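# Pour hazelnuts from bowl into jar, set bowl down

## Task

Move all of the hazelnuts out of the small bowl and into the open glass jar (pouring is allowed). Afterwards put the bowl back so it rests directly on the table, either way up, and make sure the jar is upright and standing directly on the table. Releasing the bowl or the jar, or letting either fall, while nothing lies within a few millimetres beneath it counts as failure. The final arrangement must stay put without the robot supporting it. Finish by opening the hand and moving the arm away.

## Robot and tools

ROBOT. There is a single six-joint arm carrying a five-finger right hand, plus one fisheye camera, cam_wrist (616x616), mounted on the wrist. The arm base may sit slightly tilted relative to the table. Pushing anything off the table counts as failure.

FRAMES. The scene frame has its origin on the table top directly beneath the base. +z points up, and +y points to the left when you face along +x. The hand point is fixed to the palm, 0.05 m in front of it, where the index pad meets the thumb tip in a pinch. Its own axes are: +z along the straightened fingers, +y out of the palm, and +x across the palm toward the little finger, away from the thumb. Straight fingers extend 0.06 to 0.07 m past the point along +z. A bracket on the little-finger side of the wrist sticks out and can collide with objects.

EXECUTE_ACTIONS. "actions" holds at most one entry. An empty list sends nothing and returns the state along with pictures. {"rows": [...], "steps": n} runs up to 15 control steps of 1/30 s each (default 15, minimum 3). Each row is used for one step, and the final row repeats if rows run out. {"steps": n} without rows is a wait of up to 300 steps, counted from the previous result. The optional "pictures": true attaches camera images.

ROW LAYOUT. Each row is one list of 14 numbers, all in [-1, 1], in this order: dx, dy, dz, rx, ry, rz, little, ring, middle, index, thumb_bend, thumb_turn, force_limit, speed. The first six are an OFFSET, not a pose. They are expressed in the hand point's own axes and measured from the hand point pose in the most recent result that reported it. For later calls within the same reply, or before any result has reported it, they are measured from wherever the robot is when the action begins. A value of 1.0 equals 0.6 m or 180 degrees. rx, ry, rz together form a single rotation vector. Every row refers back to that same reference, so rows do not add up. All zeros pulls the hand back to the reference, which is different from waiting. The next six values are absolute finger targets: +1 is open or straight, -1 is curled fully. For thumb_turn, +1 puts the thumb beside the palm and -1 puts it opposite the fingers. A pinch is roughly index -0.22, thumb_bend -0.75, thumb_turn -0.57. force_limit maps linearly from about 0 N at -1 to 10 N at +1 (15 N for the two thumb motors), and it only stops closing motion. speed maps from nearly still at -1 to full at +1, where a full stroke takes 0.6 s. For a gentle grip, close at speed -0.9 or lower.

MOTION LIMITS. On each step the commanded pose is clipped to within 100 mm and 16 degrees of the measured pose. Commands are smoothed and lag by about 0.17 s. When the solver cannot satisfy both, position wins over orientation. A distant target can need several actions, so compare the reported pose and then command the remainder. The last 3 steps of each action run after its result has been taken.

MOVE. "target" is one 14-number row, read the same way and from the same reference as above. It produces a straight path toward that offset target, lasting 0.5 to 10 s. "speed" is in m/s, from 0.002 to 0.5 (default 0.25), and rotation is capped at twice that value in rad/s. The optional "stop_force" is in N, from 9 to 40. The path halts once the wrist sensor reads that much extra resistance along the line to the target, and the hand then backs off 2 steps and holds. Use it only slowly and without rotation. Leave it out when moving away from a surface you are pressing on. The hand settings are sent at the start. The result adds a "move:" line with the ending (done, off_target, moving, held, fault, contact), the limits that acted (paced means the pose was clipped, held means the clearance check blocked some steps), and the remaining distance to target.

OTHER TOOLS. wait: "seconds" from 0 to 10, sends nothing new. zoom_image: "camera" is "cam_wrist", and "region" is [x0, y0, x1, y1] in image pixels from the top-left corner, no larger than 504x504. show_instructions: no arguments, returns the reference pages. finished_scene: "scene" is the current scene's number. It cannot be undone and reports whether the task succeeded.

RESULTS. The state gives end_effector_position (m) and end_effector_quat_wxyz in the scene frame, plus velocities. The reported position can be off, especially at long reach. "Hand target" shows the pose the controller is currently driving toward. HELD marks steps the clearance check withheld, and "pose unreachable" means it changed or blocked a command. hand_measured, hand_stopped_by (moving, target, force, stalled, fault) and hand_load_n each list the six hand motors in row order. Load is positive when the finger is pushed open, and loads falling to about 0 indicate a lost grip. "Wrist force" and "Wrist torque" are given along the hand point's axes. They include noise (up to about 2.4 N), an offset, and saturation near 50 N, and they may read "no reading". Joint torque values are rough. MOTOR HOT appears from 70 °C, and at 85 °C the brakes are applied.

GRIPPING. Turn the thumb in front of the palm before approaching. The hand can wrap objects 0.035 to 0.08 m across, with the object lying across the palm on the wrist side of the point. A motor only starts when its target changes by at least 0.01, and it locks on arrival or at force_limit. Resending the same values maintains the grip. To tighten, raise force_limit and send a target further closed. To loosen, send a target more open than hand_measured.

AVOID. Moving anything on the table while it is unsupported or airborne, and dropping or tipping things. The arm is stiff: aiming even slightly past a firm contact, or touching it fast, can trigger a fault. A fault happens at 150 N external force or at a joint's load limit (wrist joints 25.7 N m, others 138 N m, with held weight included). It halts the arm for 10 s and discards the rest of the call. Loose objects can occasionally get nudged by outside disturbances.

Each tool is called after ">>>" as name(argument=value, ...), one argument or row to a line, values as JSON.

## Session

>>> execute_actions(
  actions=[],
)

Scene clock: 0.00 s of 6000.00 s.
end_effector_position=(+0.6633, +0.0316, +0.3687) hand_measured=(+1.000, +1.000, +1.000, +1.000, +1.000, +1.000) hand_load_n=(+0.0, +0.0, +0.0, +0.0, +0.0, +0.0) hand_stopped_by=(target, target, target, target, target, target) hand_force_limit=0.00 hand_speed=-0.80 end_effector_quat_wxyz=(+0.047, +0.826, +0.554, -0.095) end_effector_velocity=(-0.000, -0.000, +0.000) end_effector_angular_velocity=(-0.000, -0.001, -0.003)
Joint positions: [ 0.434 -0.814  0.949  1.377  2.157  0.656]
Joint velocities: [ 0.     0.    -0.     0.     0.     0.003]
Joint torques (N m, as the arm reports them, + toward a larger angle): no reading
Wrist force (N, on the end effector, along its own x y z axes, offset not removed): no reading
Wrist torque (N m, same axes, about the end effector's origin, offset not removed): no reading
Hand target: +0.663, +0.032, +0.369; +0.047, +0.826, +0.554, -0.095

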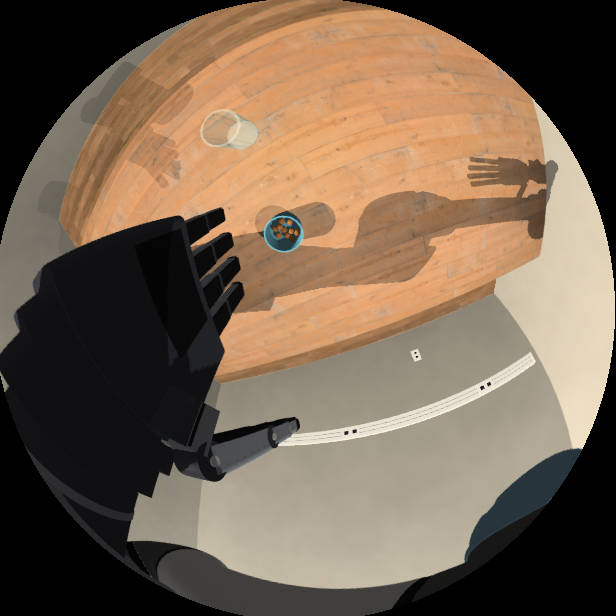

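>>> move(
  target=[-0.049,-0.188,0.442,-0.264,0.484,0.33,1,1,1,1,1,-1,0,0.5],
  speed=0.35,
)

Scene clock: 3.97 s of 6000.00 s.
end_effector_position=(+0.5208, +0.0005, +0.1183) hand_measured=(+1.000, +1.000, +1.000, +1.000, +1.000, -1.000) hand_load_n=(+0.0, +0.0, +0.0, +0.0, +0.0, +0.0) hand_stopped_by=(target, target, target, target, target, target) hand_force_limit=0.00 hand_speed=0.50 end_effector_quat_wxyz=(+0.001, +0.725, -0.002, +0.688) end_effector_velocity=(+0.000, -0.000, -0.001) end_effector_angular_velocity=(+0.002, -0.015, -0.005)
Joint positions: [-0.181 -0.615  2.439 -2.096  1.17   1.302]
Joint velocities: [-0.001  0.018 -0.006 -0.029 -0.     0.009]
Joint torques (N m, as the arm reports them, + toward a larger angle): [  0.57 -19.59   2.19  -2.53   1.16   2.38]
Wrist force (N, on the end effector, along its own x y z axes, offset not removed): [-0.3 -2.8 -1.6]
Wrist torque (N m, same axes, about the end effector's origin, offset not removed): [-0.28 0.10 -0.22]
Hand target: +0.521, +0.000, +0.118; +0.001, +0.725, -0.002, +0.689
Off the commanded pose: 0.001 m, 0 deg.
Kept back: nothing.
move: done

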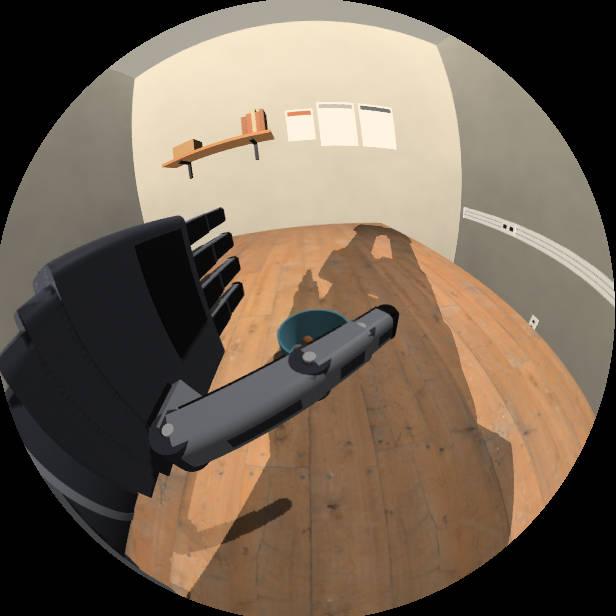

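>>> move(
  target=[-0.15,0.01,0.03,0,0,0,1,1,1,1,1,-1,0,0.5],
  speed=0.12,
)

Scene clock: 5.57 s of 6000.00 s.
end_effector_position=(+0.5342, -0.0053, +0.0278) hand_measured=(+1.000, +1.000, +1.000, +1.000, +1.000, -1.000) hand_load_n=(+0.0, +0.0, +0.0, +0.0, +0.0, +0.0) hand_stopped_by=(target, target, target, target, target, target) hand_force_limit=0.00 hand_speed=0.50 end_effector_quat_wxyz=(+0.001, +0.725, -0.002, +0.688) end_effector_velocity=(+0.001, +0.000, -0.003) end_effector_angular_velocity=(-0.001, +0.000, +0.000)
Joint positions: [-0.243 -0.413  2.239 -2.106  1.11   1.321]
Joint velocities: [-0.001  0.006 -0.007  0.002 -0.001 -0.001]
Joint torques (N m, as the arm reports them, + toward a larger angle): [  0.9  -19.31   2.99   0.37  -2.79   2.69]
Wrist force (N, on the end effector, along its own x y z axes, offset not removed): [-1.9 3.9 0.9]
Wrist torque (N m, same axes, about the end effector's origin, offset not removed): [0.47 0.26 -0.10]
Hand target: +0.534, -0.005, +0.027; +0.001, +0.725, -0.002, +0.688
Off the commanded pose: 0.000 m, 0 deg.
Kept back: nothing.
move: done

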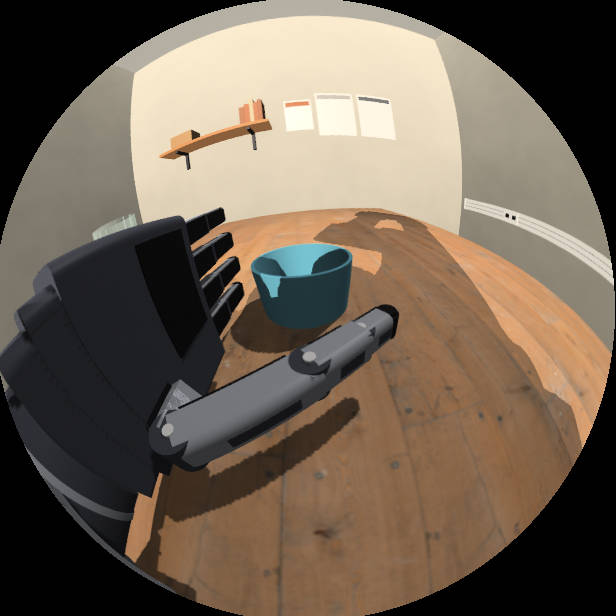

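>>> move(
  target=[0,0.013,0.095,0,0,0,1,1,1,1,1,-1,0,0.5],
  speed=0.06,
)

Scene clock: 9.53 s of 6000.00 s.
end_effector_position=(+0.5907, -0.0133, +0.0250) hand_measured=(+1.000, +1.000, +1.000, +1.000, +1.000, -1.000) hand_load_n=(+0.0, +0.0, +0.0, +0.0, +0.0, +0.0) hand_stopped_by=(target, target, target, target, target, target) hand_force_limit=0.00 hand_speed=0.50 end_effector_quat_wxyz=(+0.001, +0.725, -0.002, +0.688) end_effector_velocity=(+0.003, -0.000, -0.000) end_effector_angular_velocity=(-0.002, +0.001, -0.000)
Joint positions: [-0.194 -0.489  2.126 -1.911  1.157  1.306]
Joint velocities: [ 0.002 -0.003 -0.006  0.01   0.003 -0.003]
Joint torques (N m, as the arm reports them, + toward a larger angle): [ 27.47 -49.07  -0.51   0.53   2.    -2.43]
Wrist force (N, on the end effector, along its own x y z axes, offset not removed): [-2.9 -6.2 -0.9]
Wrist torque (N m, same axes, about the end effector's origin, offset not removed): [-0.75 0.54 -0.47]
Hand target: +0.591, -0.013, +0.025; +0.001, +0.725, -0.002, +0.688
Off the commanded pose: 0.000 m, 0 deg.
Kept back: nothing.
move: done

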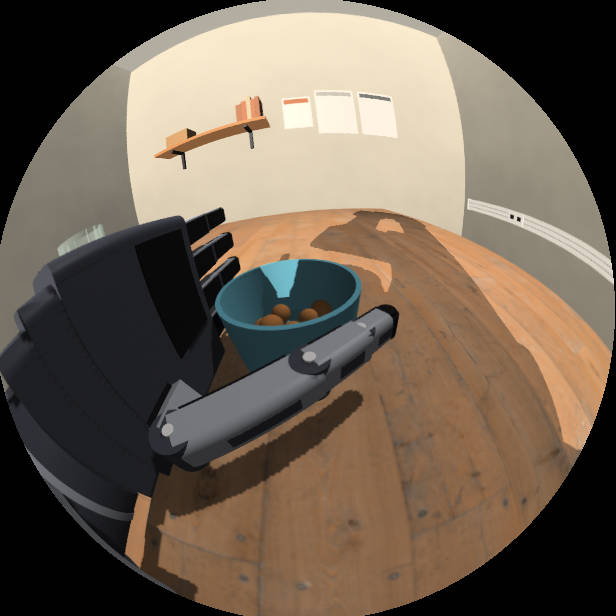

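>>> move(
  target=[0,0.003,0.02,0,0,0,1,1,-1,-1,1,-1,0.3,-0.7],
  speed=0.03,
)

>>> move(
  target=[0,0,0,0,0,0,1,1,-1,-1,-1,-1,0.3,-0.7],
)

Scene clock: 11.30 s of 6000.00 s.
end_effector_position=(+0.6026, -0.0152, +0.0243) hand_measured=(+1.000, +1.000, +0.404, +0.372, +1.002, -1.000) hand_load_n=(+0.0, +0.0, +5.5, +9.5, +3.5, +1.0) hand_stopped_by=(target, target, force, force, target, target) hand_force_limit=0.30 hand_speed=-0.70 end_effector_quat_wxyz=(+0.001, +0.725, -0.002, +0.688) end_effector_velocity=(-0.000, +0.000, -0.000) end_effector_angular_velocity=(-0.001, +0.001, +0.000)
Joint positions: [-0.185 -0.5    2.1   -1.872  1.165  1.304]
Joint velocities: [ 0.     0.    -0.     0.    -0.    -0.001]
Joint torques (N m, as the arm reports them, + toward a larger angle): [ 26.74 -49.29  -1.56  -0.05   1.68  -2.11]
Wrist force (N, on the end effector, along its own x y z axes, offset not removed): [-1.3 -3.1 -5.2]
Wrist torque (N m, same axes, about the end effector's origin, offset not removed): [-0.24 0.30 -0.20]
Hand target: +0.603, -0.015, +0.024; +0.001, +0.725, -0.002, +0.688
Off the commanded pose: 0.000 m, 0 deg.
Kept back: nothing.
move: done

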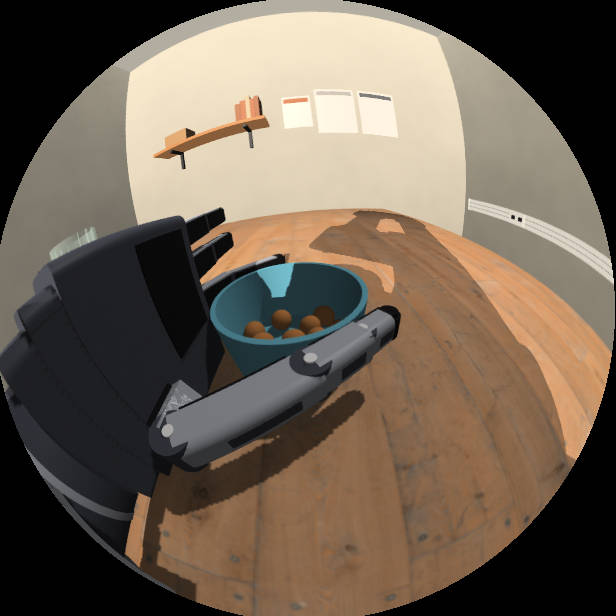

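Scene clock: 11.80 s of 6000.00 s.
end_effector_position=(+0.6026, -0.0152, +0.0243) hand_measured=(+1.000, +1.000, +0.404, +0.372, +0.976, -1.000) hand_load_n=(+0.0, +0.0, +6.0, +10.0, +9.5, +1.5) hand_stopped_by=(target, target, force, force, force, target) hand_force_limit=0.30 hand_speed=-0.70 end_effector_quat_wxyz=(+0.001, +0.725, -0.002, +0.688) end_effector_velocity=(-0.000, -0.000, +0.000) end_effector_angular_velocity=(-0.001, -0.000, -0.000)
Joint positions: [-0.185 -0.5    2.1   -1.872  1.165  1.304]
Joint velocities: [-0.     0.     0.    -0.     0.    -0.001]
Joint torques (N m, as the arm reports them, + toward a larger angle): [ 27.45 -48.8   -1.07  -0.47   1.7   -2.01]
Wrist force (N, on the end effector, along its own x y z axes, offset not removed): [1.2 -4.0 -7.2]
Wrist torque (N m, same axes, about the end effector's origin, offset not removed): [-0.12 -0.10 -0.37]
Hand target: +0.603, -0.015, +0.024; +0.001, +0.725, -0.002, +0.688
Off the commanded pose: 0.000 m, 0 deg.
Kept back: nothing.
move: done

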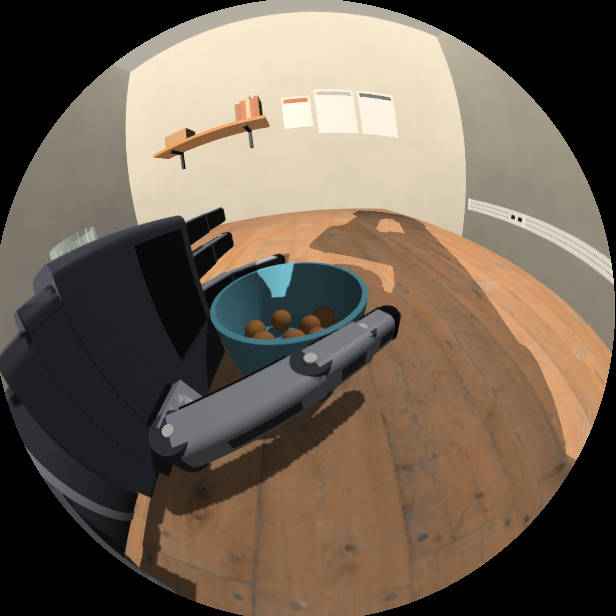

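>>> move(
  target=[0.33,-0.08,0,0,0,0,1,1,-1,-1,-1,-1,0.3,-0.7],
  speed=0.14,
)

>>> move(
  target=[0,-0.4,0.055,0,0,0.25,1,1,-1,-1,-1,-1,0.3,-0.7],
  speed=0.14,
)

Scene clock: 14.10 s of 6000.00 s.
end_effector_position=(+0.6127, +0.0323, +0.2217) hand_measured=(+1.000, +1.000, +0.404, +0.372, +0.976, -1.000) hand_load_n=(+0.0, +0.0, +6.0, +9.5, +9.5, +1.5) hand_stopped_by=(target, target, force, force, force, target) hand_force_limit=0.30 hand_speed=-0.70 end_effector_quat_wxyz=(+0.001, +0.725, -0.002, +0.688) end_effector_velocity=(+0.000, +0.001, +0.003) end_effector_angular_velocity=(+0.002, +0.002, -0.000)
Joint positions: [ 0.088 -0.986  2.319 -1.586  1.429  1.23 ]
Joint velocities: [ 0.005 -0.009  0.001  0.01   0.006  0.   ]
Joint torques (N m, as the arm reports them, + toward a larger angle): [ 27.74 -47.39   5.92   0.27   1.69  -2.57]
Wrist force (N, on the end effector, along its own x y z axes, offset not removed): [-0.6 -2.3 -3.4]
Wrist torque (N m, same axes, about the end effector's origin, offset not removed): [-0.06 0.04 -0.30]
Hand target: +0.613, +0.032, +0.222; +0.001, +0.725, -0.002, +0.688
Off the commanded pose: 0.001 m, 0 deg.
Kept back: nothing.
move: done

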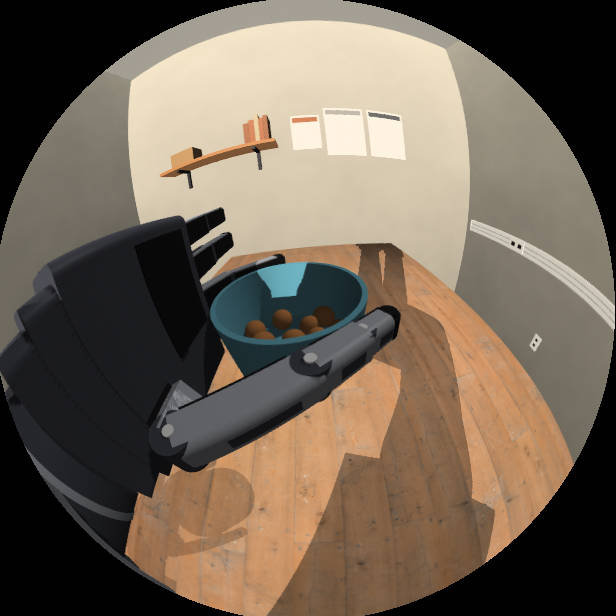

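Scene clock: 17.43 s of 6000.00 s.
end_effector_position=(+0.6464, +0.2716, +0.2205) hand_measured=(+1.000, +1.000, +0.404, +0.372, +0.976, -1.000) hand_load_n=(+0.0, +0.0, +5.5, +9.5, +9.5, +1.0) hand_stopped_by=(target, target, force, force, force, target) hand_force_limit=0.30 hand_speed=-0.70 end_effector_quat_wxyz=(-0.262, +0.670, -0.278, +0.637) end_effector_velocity=(+0.000, +0.003, -0.000) end_effector_angular_velocity=(+0.008, +0.001, -0.001)
Joint positions: [ 0.559 -0.788  1.961 -1.436  1.885  1.893]
Joint velocities: [ 0.004  0.003 -0.005  0.003  0.005  0.008]
Joint torques (N m, as the arm reports them, + toward a larger angle): [ 33.07 -27.52 -13.89  -0.18   1.52   2.67]
Wrist force (N, on the end effector, along its own x y z axes, offset not removed): [-1.7 -0.2 -3.0]
Wrist torque (N m, same axes, about the end effector's origin, offset not removed): [0.29 0.30 -0.21]
Hand target: +0.647, +0.272, +0.220; -0.263, +0.670, -0.279, +0.636
Off the commanded pose: 0.001 m, 0 deg.
Kept back: nothing.
move: done

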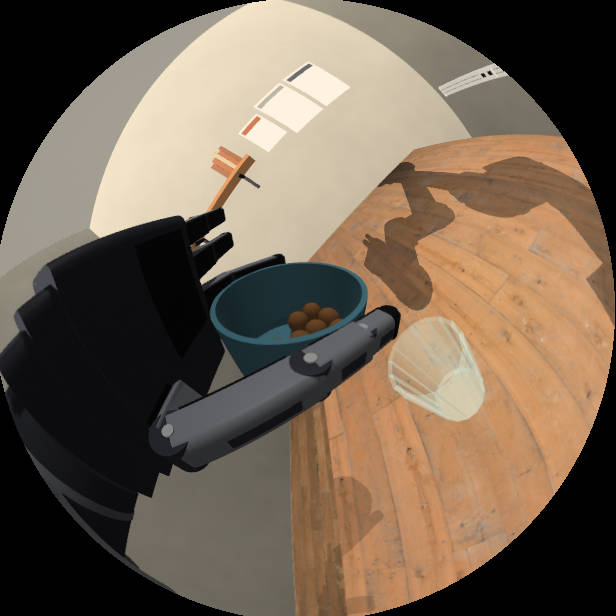

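>>> move(
  target=[-0.035,0.024,-0.027,0,0,0.11,1,1,-1,-1,-1,-1,0.3,-0.7],
  speed=0.1,
)

Scene clock: 19.80 s of 6000.00 s.
end_effector_position=(+0.6291, +0.2763, +0.1964) hand_measured=(+1.000, +1.000, +0.404, +0.372, +0.976, -1.000) hand_load_n=(+0.0, +0.0, +5.5, +9.5, +9.5, +1.0) hand_stopped_by=(target, target, force, force, force, target) hand_force_limit=0.30 hand_speed=-0.70 end_effector_quat_wxyz=(-0.367, +0.612, -0.389, +0.582) end_effector_velocity=(-0.001, +0.000, -0.001) end_effector_angular_velocity=(+0.016, +0.000, -0.000)
Joint positions: [ 0.516 -0.77   2.024 -1.515  1.844  2.249]
Joint velocities: [-0.002  0.002  0.004 -0.005 -0.003  0.017]
Joint torques (N m, as the arm reports them, + toward a larger angle): [  7.05 -27.07   2.27  -3.02  -3.29   2.68]
Wrist force (N, on the end effector, along its own x y z axes, offset not removed): [-1.4 0.4 -2.6]
Wrist torque (N m, same axes, about the end effector's origin, offset not removed): [0.36 0.21 -0.19]
Hand target: +0.629, +0.276, +0.196; -0.368, +0.612, -0.389, +0.582
Off the commanded pose: 0.000 m, 0 deg.
Kept back: nothing.
move: done

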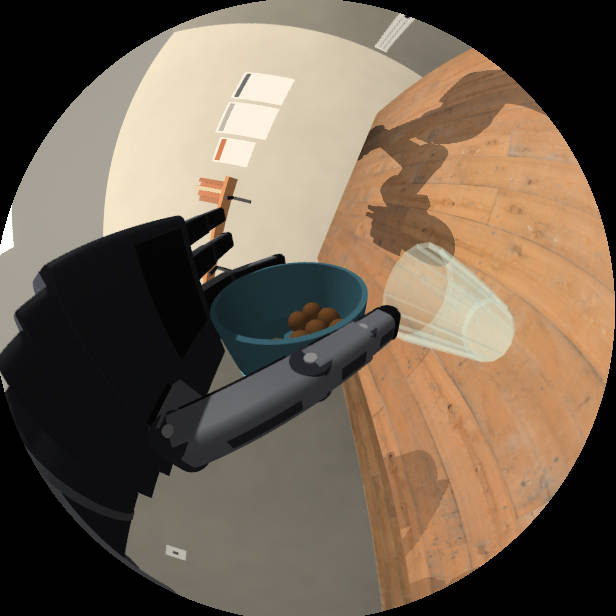

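>>> move(
  target=[0,0.016,0,0,0,0.08,1,1,-1,-1,-1,-1,0.3,-0.7],
  speed=0.05,
)

>>> move(
  target=[0.012,0.004,0,0,0,0.065,1,1,-1,-1,-1,-1,0.3,-0.7],
  speed=0.022,
)

>>> move(
  target=[0.008,-0.005,0,0,0,0.07,1,1,-1,-1,-1,-1,0.3,-0.7],
  speed=0.07,
)

>>> zoom_image(
  camera="cam_wrist",
  region=[400,120,616,340],
)

Scene clock: 22.83 s of 6000.00 s.
end_effector_position=(+0.6286, +0.2723, +0.1878) hand_measured=(+1.000, +1.000, +0.404, +0.372, +0.976, -1.000) hand_load_n=(+0.0, +0.0, +5.5, +9.5, +9.5, +1.0) hand_stopped_by=(target, target, force, force, force, target) hand_force_limit=0.30 hand_speed=-0.70 end_effector_quat_wxyz=(-0.437, +0.559, -0.462, +0.532) end_effector_velocity=(-0.000, -0.000, -0.001) end_effector_angular_velocity=(+0.015, +0.001, -0.000)
Joint positions: [ 0.465 -0.772  2.056 -1.541  1.795  2.511]
Joint velocities: [-0.004  0.001  0.002 -0.002 -0.004  0.017]
Joint torques (N m, as the arm reports them, + toward a larger angle): [  7.53 -26.74   2.77  -3.08  -3.33   2.61]
Wrist force (N, on the end effector, along its own x y z axes, offset not removed): [-2.9 -1.8 -1.1]
Wrist torque (N m, same axes, about the end effector's origin, offset not removed): [-0.11 0.65 -0.28]
Hand target: +0.629, +0.272, +0.188; -0.437, +0.559, -0.463, +0.532
Off the commanded pose: 0.000 m, 0 deg.
Kept back: nothing.
move: done

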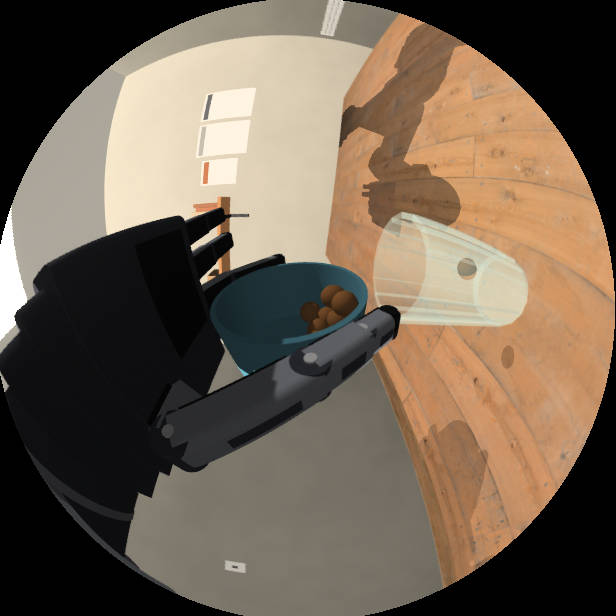

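Scene clock: 27.70 s of 6000.00 s.
end_effector_position=(+0.6286, +0.2648, +0.1868) hand_measured=(+1.000, +1.000, +0.404, +0.372, +0.976, -1.000) hand_load_n=(+0.0, +0.0, +5.5, +9.5, +9.5, +1.0) hand_stopped_by=(target, target, force, force, force, target) hand_force_limit=0.30 hand_speed=-0.70 end_effector_quat_wxyz=(+0.488, -0.510, +0.516, -0.485) end_effector_velocity=(+0.000, -0.001, +0.000) end_effector_angular_velocity=(+0.012, -0.001, -0.001)
Joint positions: [ 0.418 -0.785  2.087 -1.557  1.749  2.726]
Joint velocities: [-0.003 -0.001  0.002 -0.001 -0.003  0.013]
Joint torques (N m, as the arm reports them, + toward a larger angle): [  8.08 -51.98   3.85  -2.98  -3.1    2.72]
Wrist force (N, on the end effector, along its own x y z axes, offset not removed): [-2.7 -1.0 -0.5]
Wrist torque (N m, same axes, about the end effector's origin, offset not removed): [-0.15 0.45 -0.36]
Hand target: +0.629, +0.265, +0.187; +0.489, -0.509, +0.517, -0.485
Off the commanded pose: 0.000 m, 0 deg.
Kept back: nothing.
move: done

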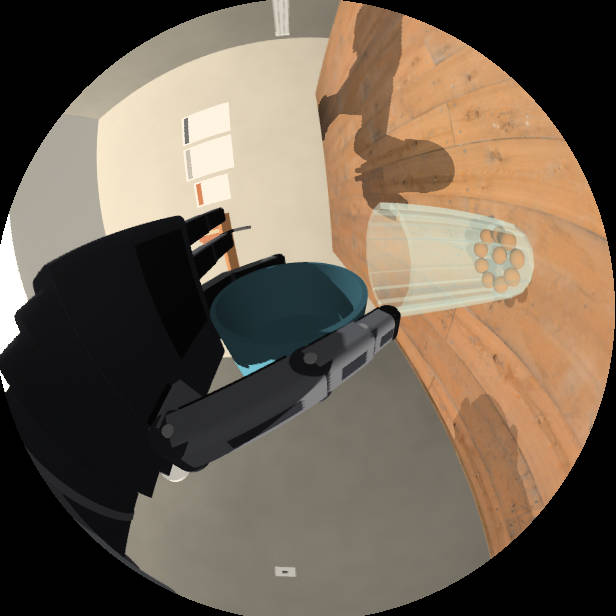

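Scene clock: 29.60 s of 6000.00 s.
end_effector_position=(+0.6287, +0.2601, +0.1898) hand_measured=(+1.000, +1.000, +0.404, +0.372, +0.976, -1.000) hand_load_n=(+0.0, +0.0, +5.5, +9.5, +9.5, +0.5) hand_stopped_by=(target, target, force, force, force, target) hand_force_limit=0.30 hand_speed=-0.70 end_effector_quat_wxyz=(+0.538, -0.450, +0.568, -0.430) end_effector_velocity=(-0.000, -0.000, -0.000) end_effector_angular_velocity=(+0.018, +0.000, -0.001)
Joint positions: [ 0.378 -0.794  2.112 -1.57   1.71   2.954]
Joint velocities: [-0.004 -0.     0.002 -0.001 -0.004  0.019]
Joint torques (N m, as the arm reports them, + toward a larger angle): [  5.4  -52.02   4.03  -3.    -3.03   2.56]
Wrist force (N, on the end effector, along its own x y z axes, offset not removed): [-0.2 -2.3 0.0]
Wrist torque (N m, same axes, about the end effector's origin, offset not removed): [-0.46 0.15 0.01]
Hand target: +0.629, +0.260, +0.190; +0.539, -0.450, +0.569, -0.429
Off the commanded pose: 0.000 m, 0 deg.
Kept back: nothing.
move: done

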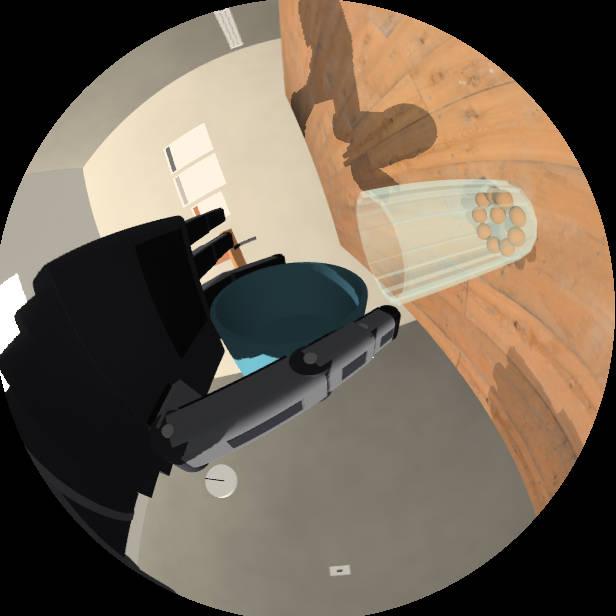

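Region (400, 120, 616, 340) of cam_wrist's 616x616 image, scaled by 2.291, with more detail than that image has; it fills the left 495 columns of this view, and the rest is white.

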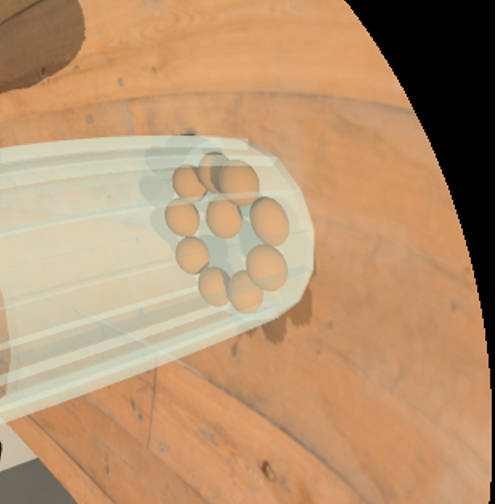

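>>> move(
  target=[0.347,-0.13,0,0,0,-0.571,1,1,-1,-1,-1,-1,0.3,-0.7],
  speed=0.4,
)

>>> move(
  target=[-0.312,0,0,0,0,0,1,1,-1,-1,-1,-1,0.3,-0.7],
  speed=0.2,
)

>>> move(
  target=[-0.025,0,0,0,0,0,1,1,-1,-1,-1,-1,0.3,-0.7],
  speed=0.004,
  stop_force=9,
)

Scene clock: 32.77 s of 6000.00 s.
end_effector_position=(+0.6294, +0.0400, +0.2188) hand_measured=(+1.000, +1.000, +0.404, +0.372, +0.976, -1.000) hand_load_n=(+0.0, +0.0, +5.5, +9.5, +9.5, +1.5) hand_stopped_by=(target, target, force, force, force, target) hand_force_limit=0.30 hand_speed=-0.70 end_effector_quat_wxyz=(-0.001, +0.725, -0.004, +0.688) end_effector_velocity=(-0.000, -0.002, -0.000) end_effector_angular_velocity=(-0.016, +0.000, +0.002)
Joint positions: [ 0.112 -0.97   2.266 -1.548  1.453  1.229]
Joint velocities: [-0.006  0.001  0.002 -0.002 -0.007 -0.014]
Joint torques (N m, as the arm reports them, + toward a larger angle): [  3.99 -22.37   4.76  -2.96  -2.9   -2.53]
Wrist force (N, on the end effector, along its own x y z axes, offset not removed): [-4.4 -3.8 0.0]
Wrist torque (N m, same axes, about the end effector's origin, offset not removed): [-0.40 0.51 -0.42]
Hand target: +0.629, +0.040, +0.219; -0.000, +0.725, -0.003, +0.688
Off the commanded pose: 0.000 m, 0 deg.
Kept back: nothing.
move: done

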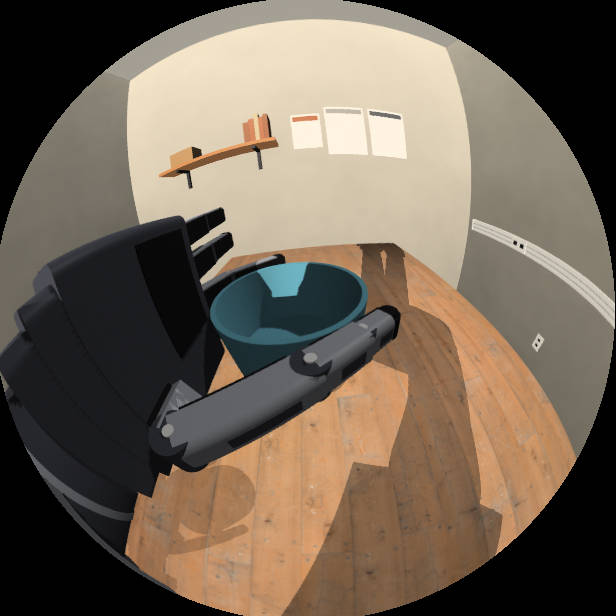

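Scene clock: 34.40 s of 6000.00 s.
end_effector_position=(+0.6200, +0.0414, +0.0323) hand_measured=(+1.000, +1.000, +0.404, +0.372, +0.976, -1.000) hand_load_n=(+0.0, +0.0, +5.5, +9.5, +9.5, +1.5) hand_stopped_by=(target, target, force, force, force, target) hand_force_limit=0.30 hand_speed=-0.70 end_effector_quat_wxyz=(-0.001, +0.725, -0.004, +0.688) end_effector_velocity=(+0.001, +0.000, -0.003) end_effector_angular_velocity=(+0.001, -0.001, +0.000)
Joint positions: [-0.037 -0.481  2.038 -1.817  1.309  1.267]
Joint velocities: [-0.001  0.007 -0.007 -0.001 -0.002  0.002]
Joint torques (N m, as the arm reports them, + toward a larger angle): [  4.44 -24.48  -2.3   -2.69  -2.92   2.61]
Wrist force (N, on the end effector, along its own x y z axes, offset not removed): [-2.6 0.7 -2.0]
Wrist torque (N m, same axes, about the end effector's origin, offset not removed): [0.31 0.59 -0.10]
Hand target: +0.620, +0.041, +0.032; -0.001, +0.725, -0.004, +0.688
Off the commanded pose: 0.001 m, 0 deg.
Kept back: nothing.
move: done

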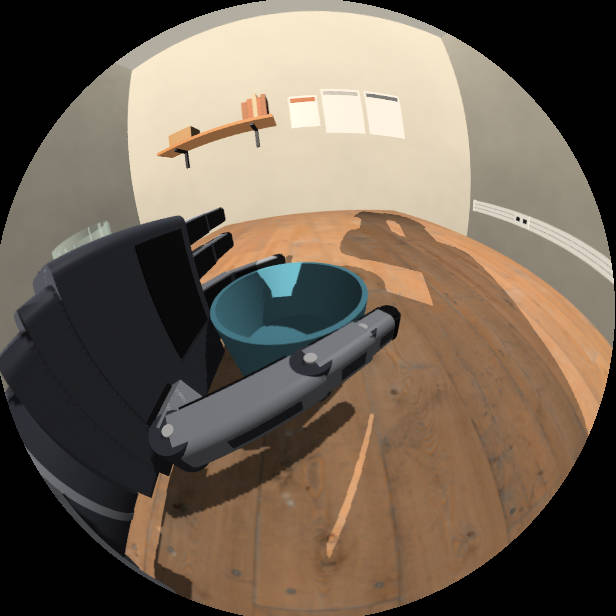

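Scene clock: 36.93 s of 6000.00 s.
end_effector_position=(+0.6196, +0.0414, +0.0237) hand_measured=(+1.000, +1.000, +0.404, +0.372, +0.978, -1.000) hand_load_n=(+0.0, +0.0, +6.0, +8.5, +9.5, -2.0) hand_stopped_by=(target, target, force, force, force, target) hand_force_limit=0.30 hand_speed=-0.70 end_effector_quat_wxyz=(-0.001, +0.725, -0.004, +0.689) end_effector_velocity=(-0.001, -0.000, +0.001) end_effector_angular_velocity=(+0.001, +0.003, +0.001)
Joint positions: [-0.043 -0.46   2.023 -1.823  1.303  1.269]
Joint velocities: [ 0.    -0.004  0.004  0.003 -0.     0.001]
Joint torques (N m, as the arm reports them, + toward a larger angle): [ 17.46 -41.35  12.66   5.1    1.31   3.  ]
Wrist force (N, on the end effector, along its own x y z axes, offset not removed): [18.8 -2.2 -6.6]
Wrist torque (N m, same axes, about the end effector's origin, offset not removed): [0.23 0.40 0.15]
Hand target: +0.620, +0.041, +0.024; -0.001, +0.725, -0.004, +0.688
Off the commanded pose: 0.006 m, 0 deg.
Kept back: nothing.
move: contact

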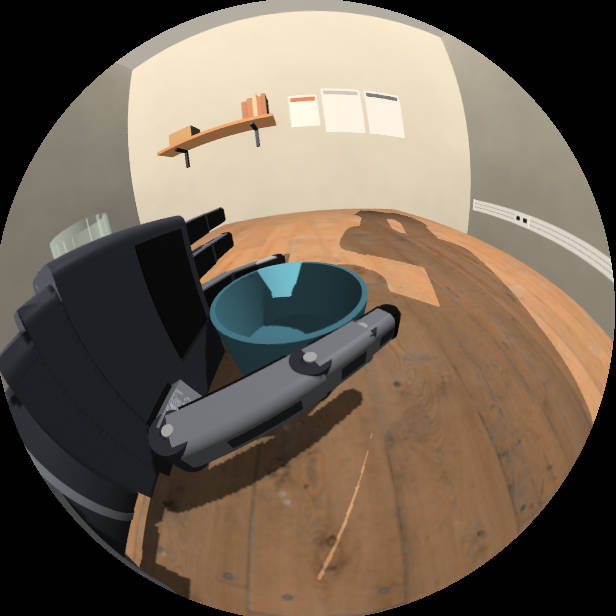

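>>> move(
  target=[0.001,0,0,0,0,0,1,1,1,1,1,-1,0.3,0],
)

>>> move(
  target=[0.03,-0.04,-0.18,0,0,0,1,1,1,1,1,-1,0.3,0],
)

Scene clock: 37.87 s of 6000.00 s.
end_effector_position=(+0.6196, +0.0414, +0.0243) hand_measured=(+1.000, +1.000, +1.000, +1.000, +1.000, -1.000) hand_load_n=(+0.0, +0.0, +0.0, +0.0, +0.0, +0.5) hand_stopped_by=(target, target, target, target, target, target) hand_force_limit=0.30 hand_speed=0.00 end_effector_quat_wxyz=(-0.001, +0.725, -0.004, +0.688) end_effector_velocity=(+0.000, -0.000, +0.000) end_effector_angular_velocity=(-0.001, -0.000, +0.000)
Joint positions: [-0.043 -0.461  2.024 -1.822  1.303  1.269]
Joint velocities: [ 0.    -0.    -0.    -0.    -0.    -0.001]
Joint torques (N m, as the arm reports them, + toward a larger angle): [ 29.99 -51.34  11.57  -2.41   0.2   -2.35]
Wrist force (N, on the end effector, along its own x y z axes, offset not removed): [-1.2 -3.3 1.8]
Wrist torque (N m, same axes, about the end effector's origin, offset not removed): [-0.52 0.00 -0.45]
Hand target: +0.620, +0.041, +0.024; -0.001, +0.725, -0.004, +0.689
Off the commanded pose: 0.000 m, 0 deg.
Kept back: nothing.
move: done

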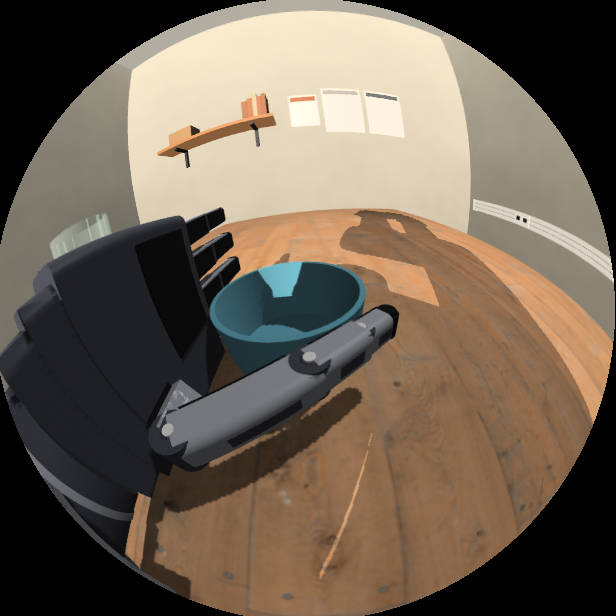

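Scene clock: 39.07 s of 6000.00 s.
end_effector_position=(+0.5132, +0.0656, +0.0478) hand_measured=(+1.000, +1.000, +1.000, +1.000, +1.000, -1.000) hand_load_n=(+0.0, +0.0, +0.0, +0.0, +0.0, +0.0) hand_stopped_by=(target, target, target, target, target, target) hand_force_limit=0.30 hand_speed=0.00 end_effector_quat_wxyz=(-0.001, +0.725, -0.004, +0.688) end_effector_velocity=(-0.003, +0.000, +0.000) end_effector_angular_velocity=(+0.000, -0.001, +0.000)
Joint positions: [-0.047 -0.361  2.255 -2.154  1.299  1.27 ]
Joint velocities: [-0.001  0.005  0.005 -0.011 -0.002  0.001]
Joint torques (N m, as the arm reports them, + toward a larger angle): [  3.22 -18.79  15.76  -2.43  -2.82   2.8 ]
Wrist force (N, on the end effector, along its own x y z axes, offset not removed): [0.7 1.6 1.1]
Wrist torque (N m, same axes, about the end effector's origin, offset not removed): [0.36 -0.28 -0.11]
Hand target: +0.513, +0.066, +0.048; -0.001, +0.725, -0.004, +0.688
Off the commanded pose: 0.000 m, 0 deg.
Kept back: nothing.
move: done

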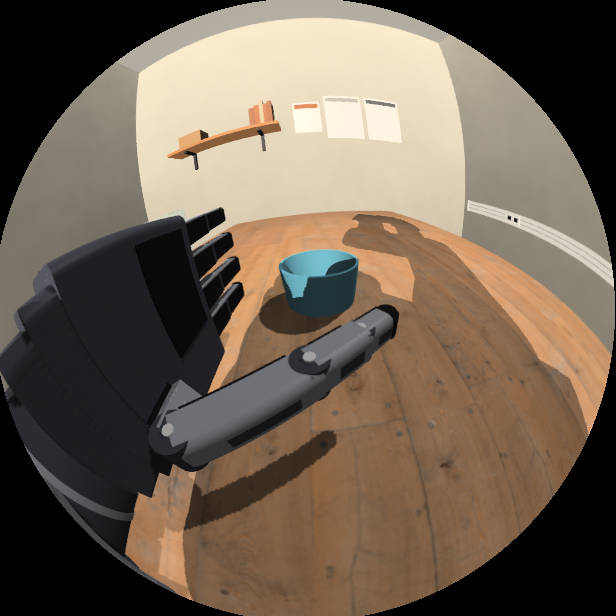

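>>> finished_scene(
  scene=2,
)

The scene is finished: the task was done.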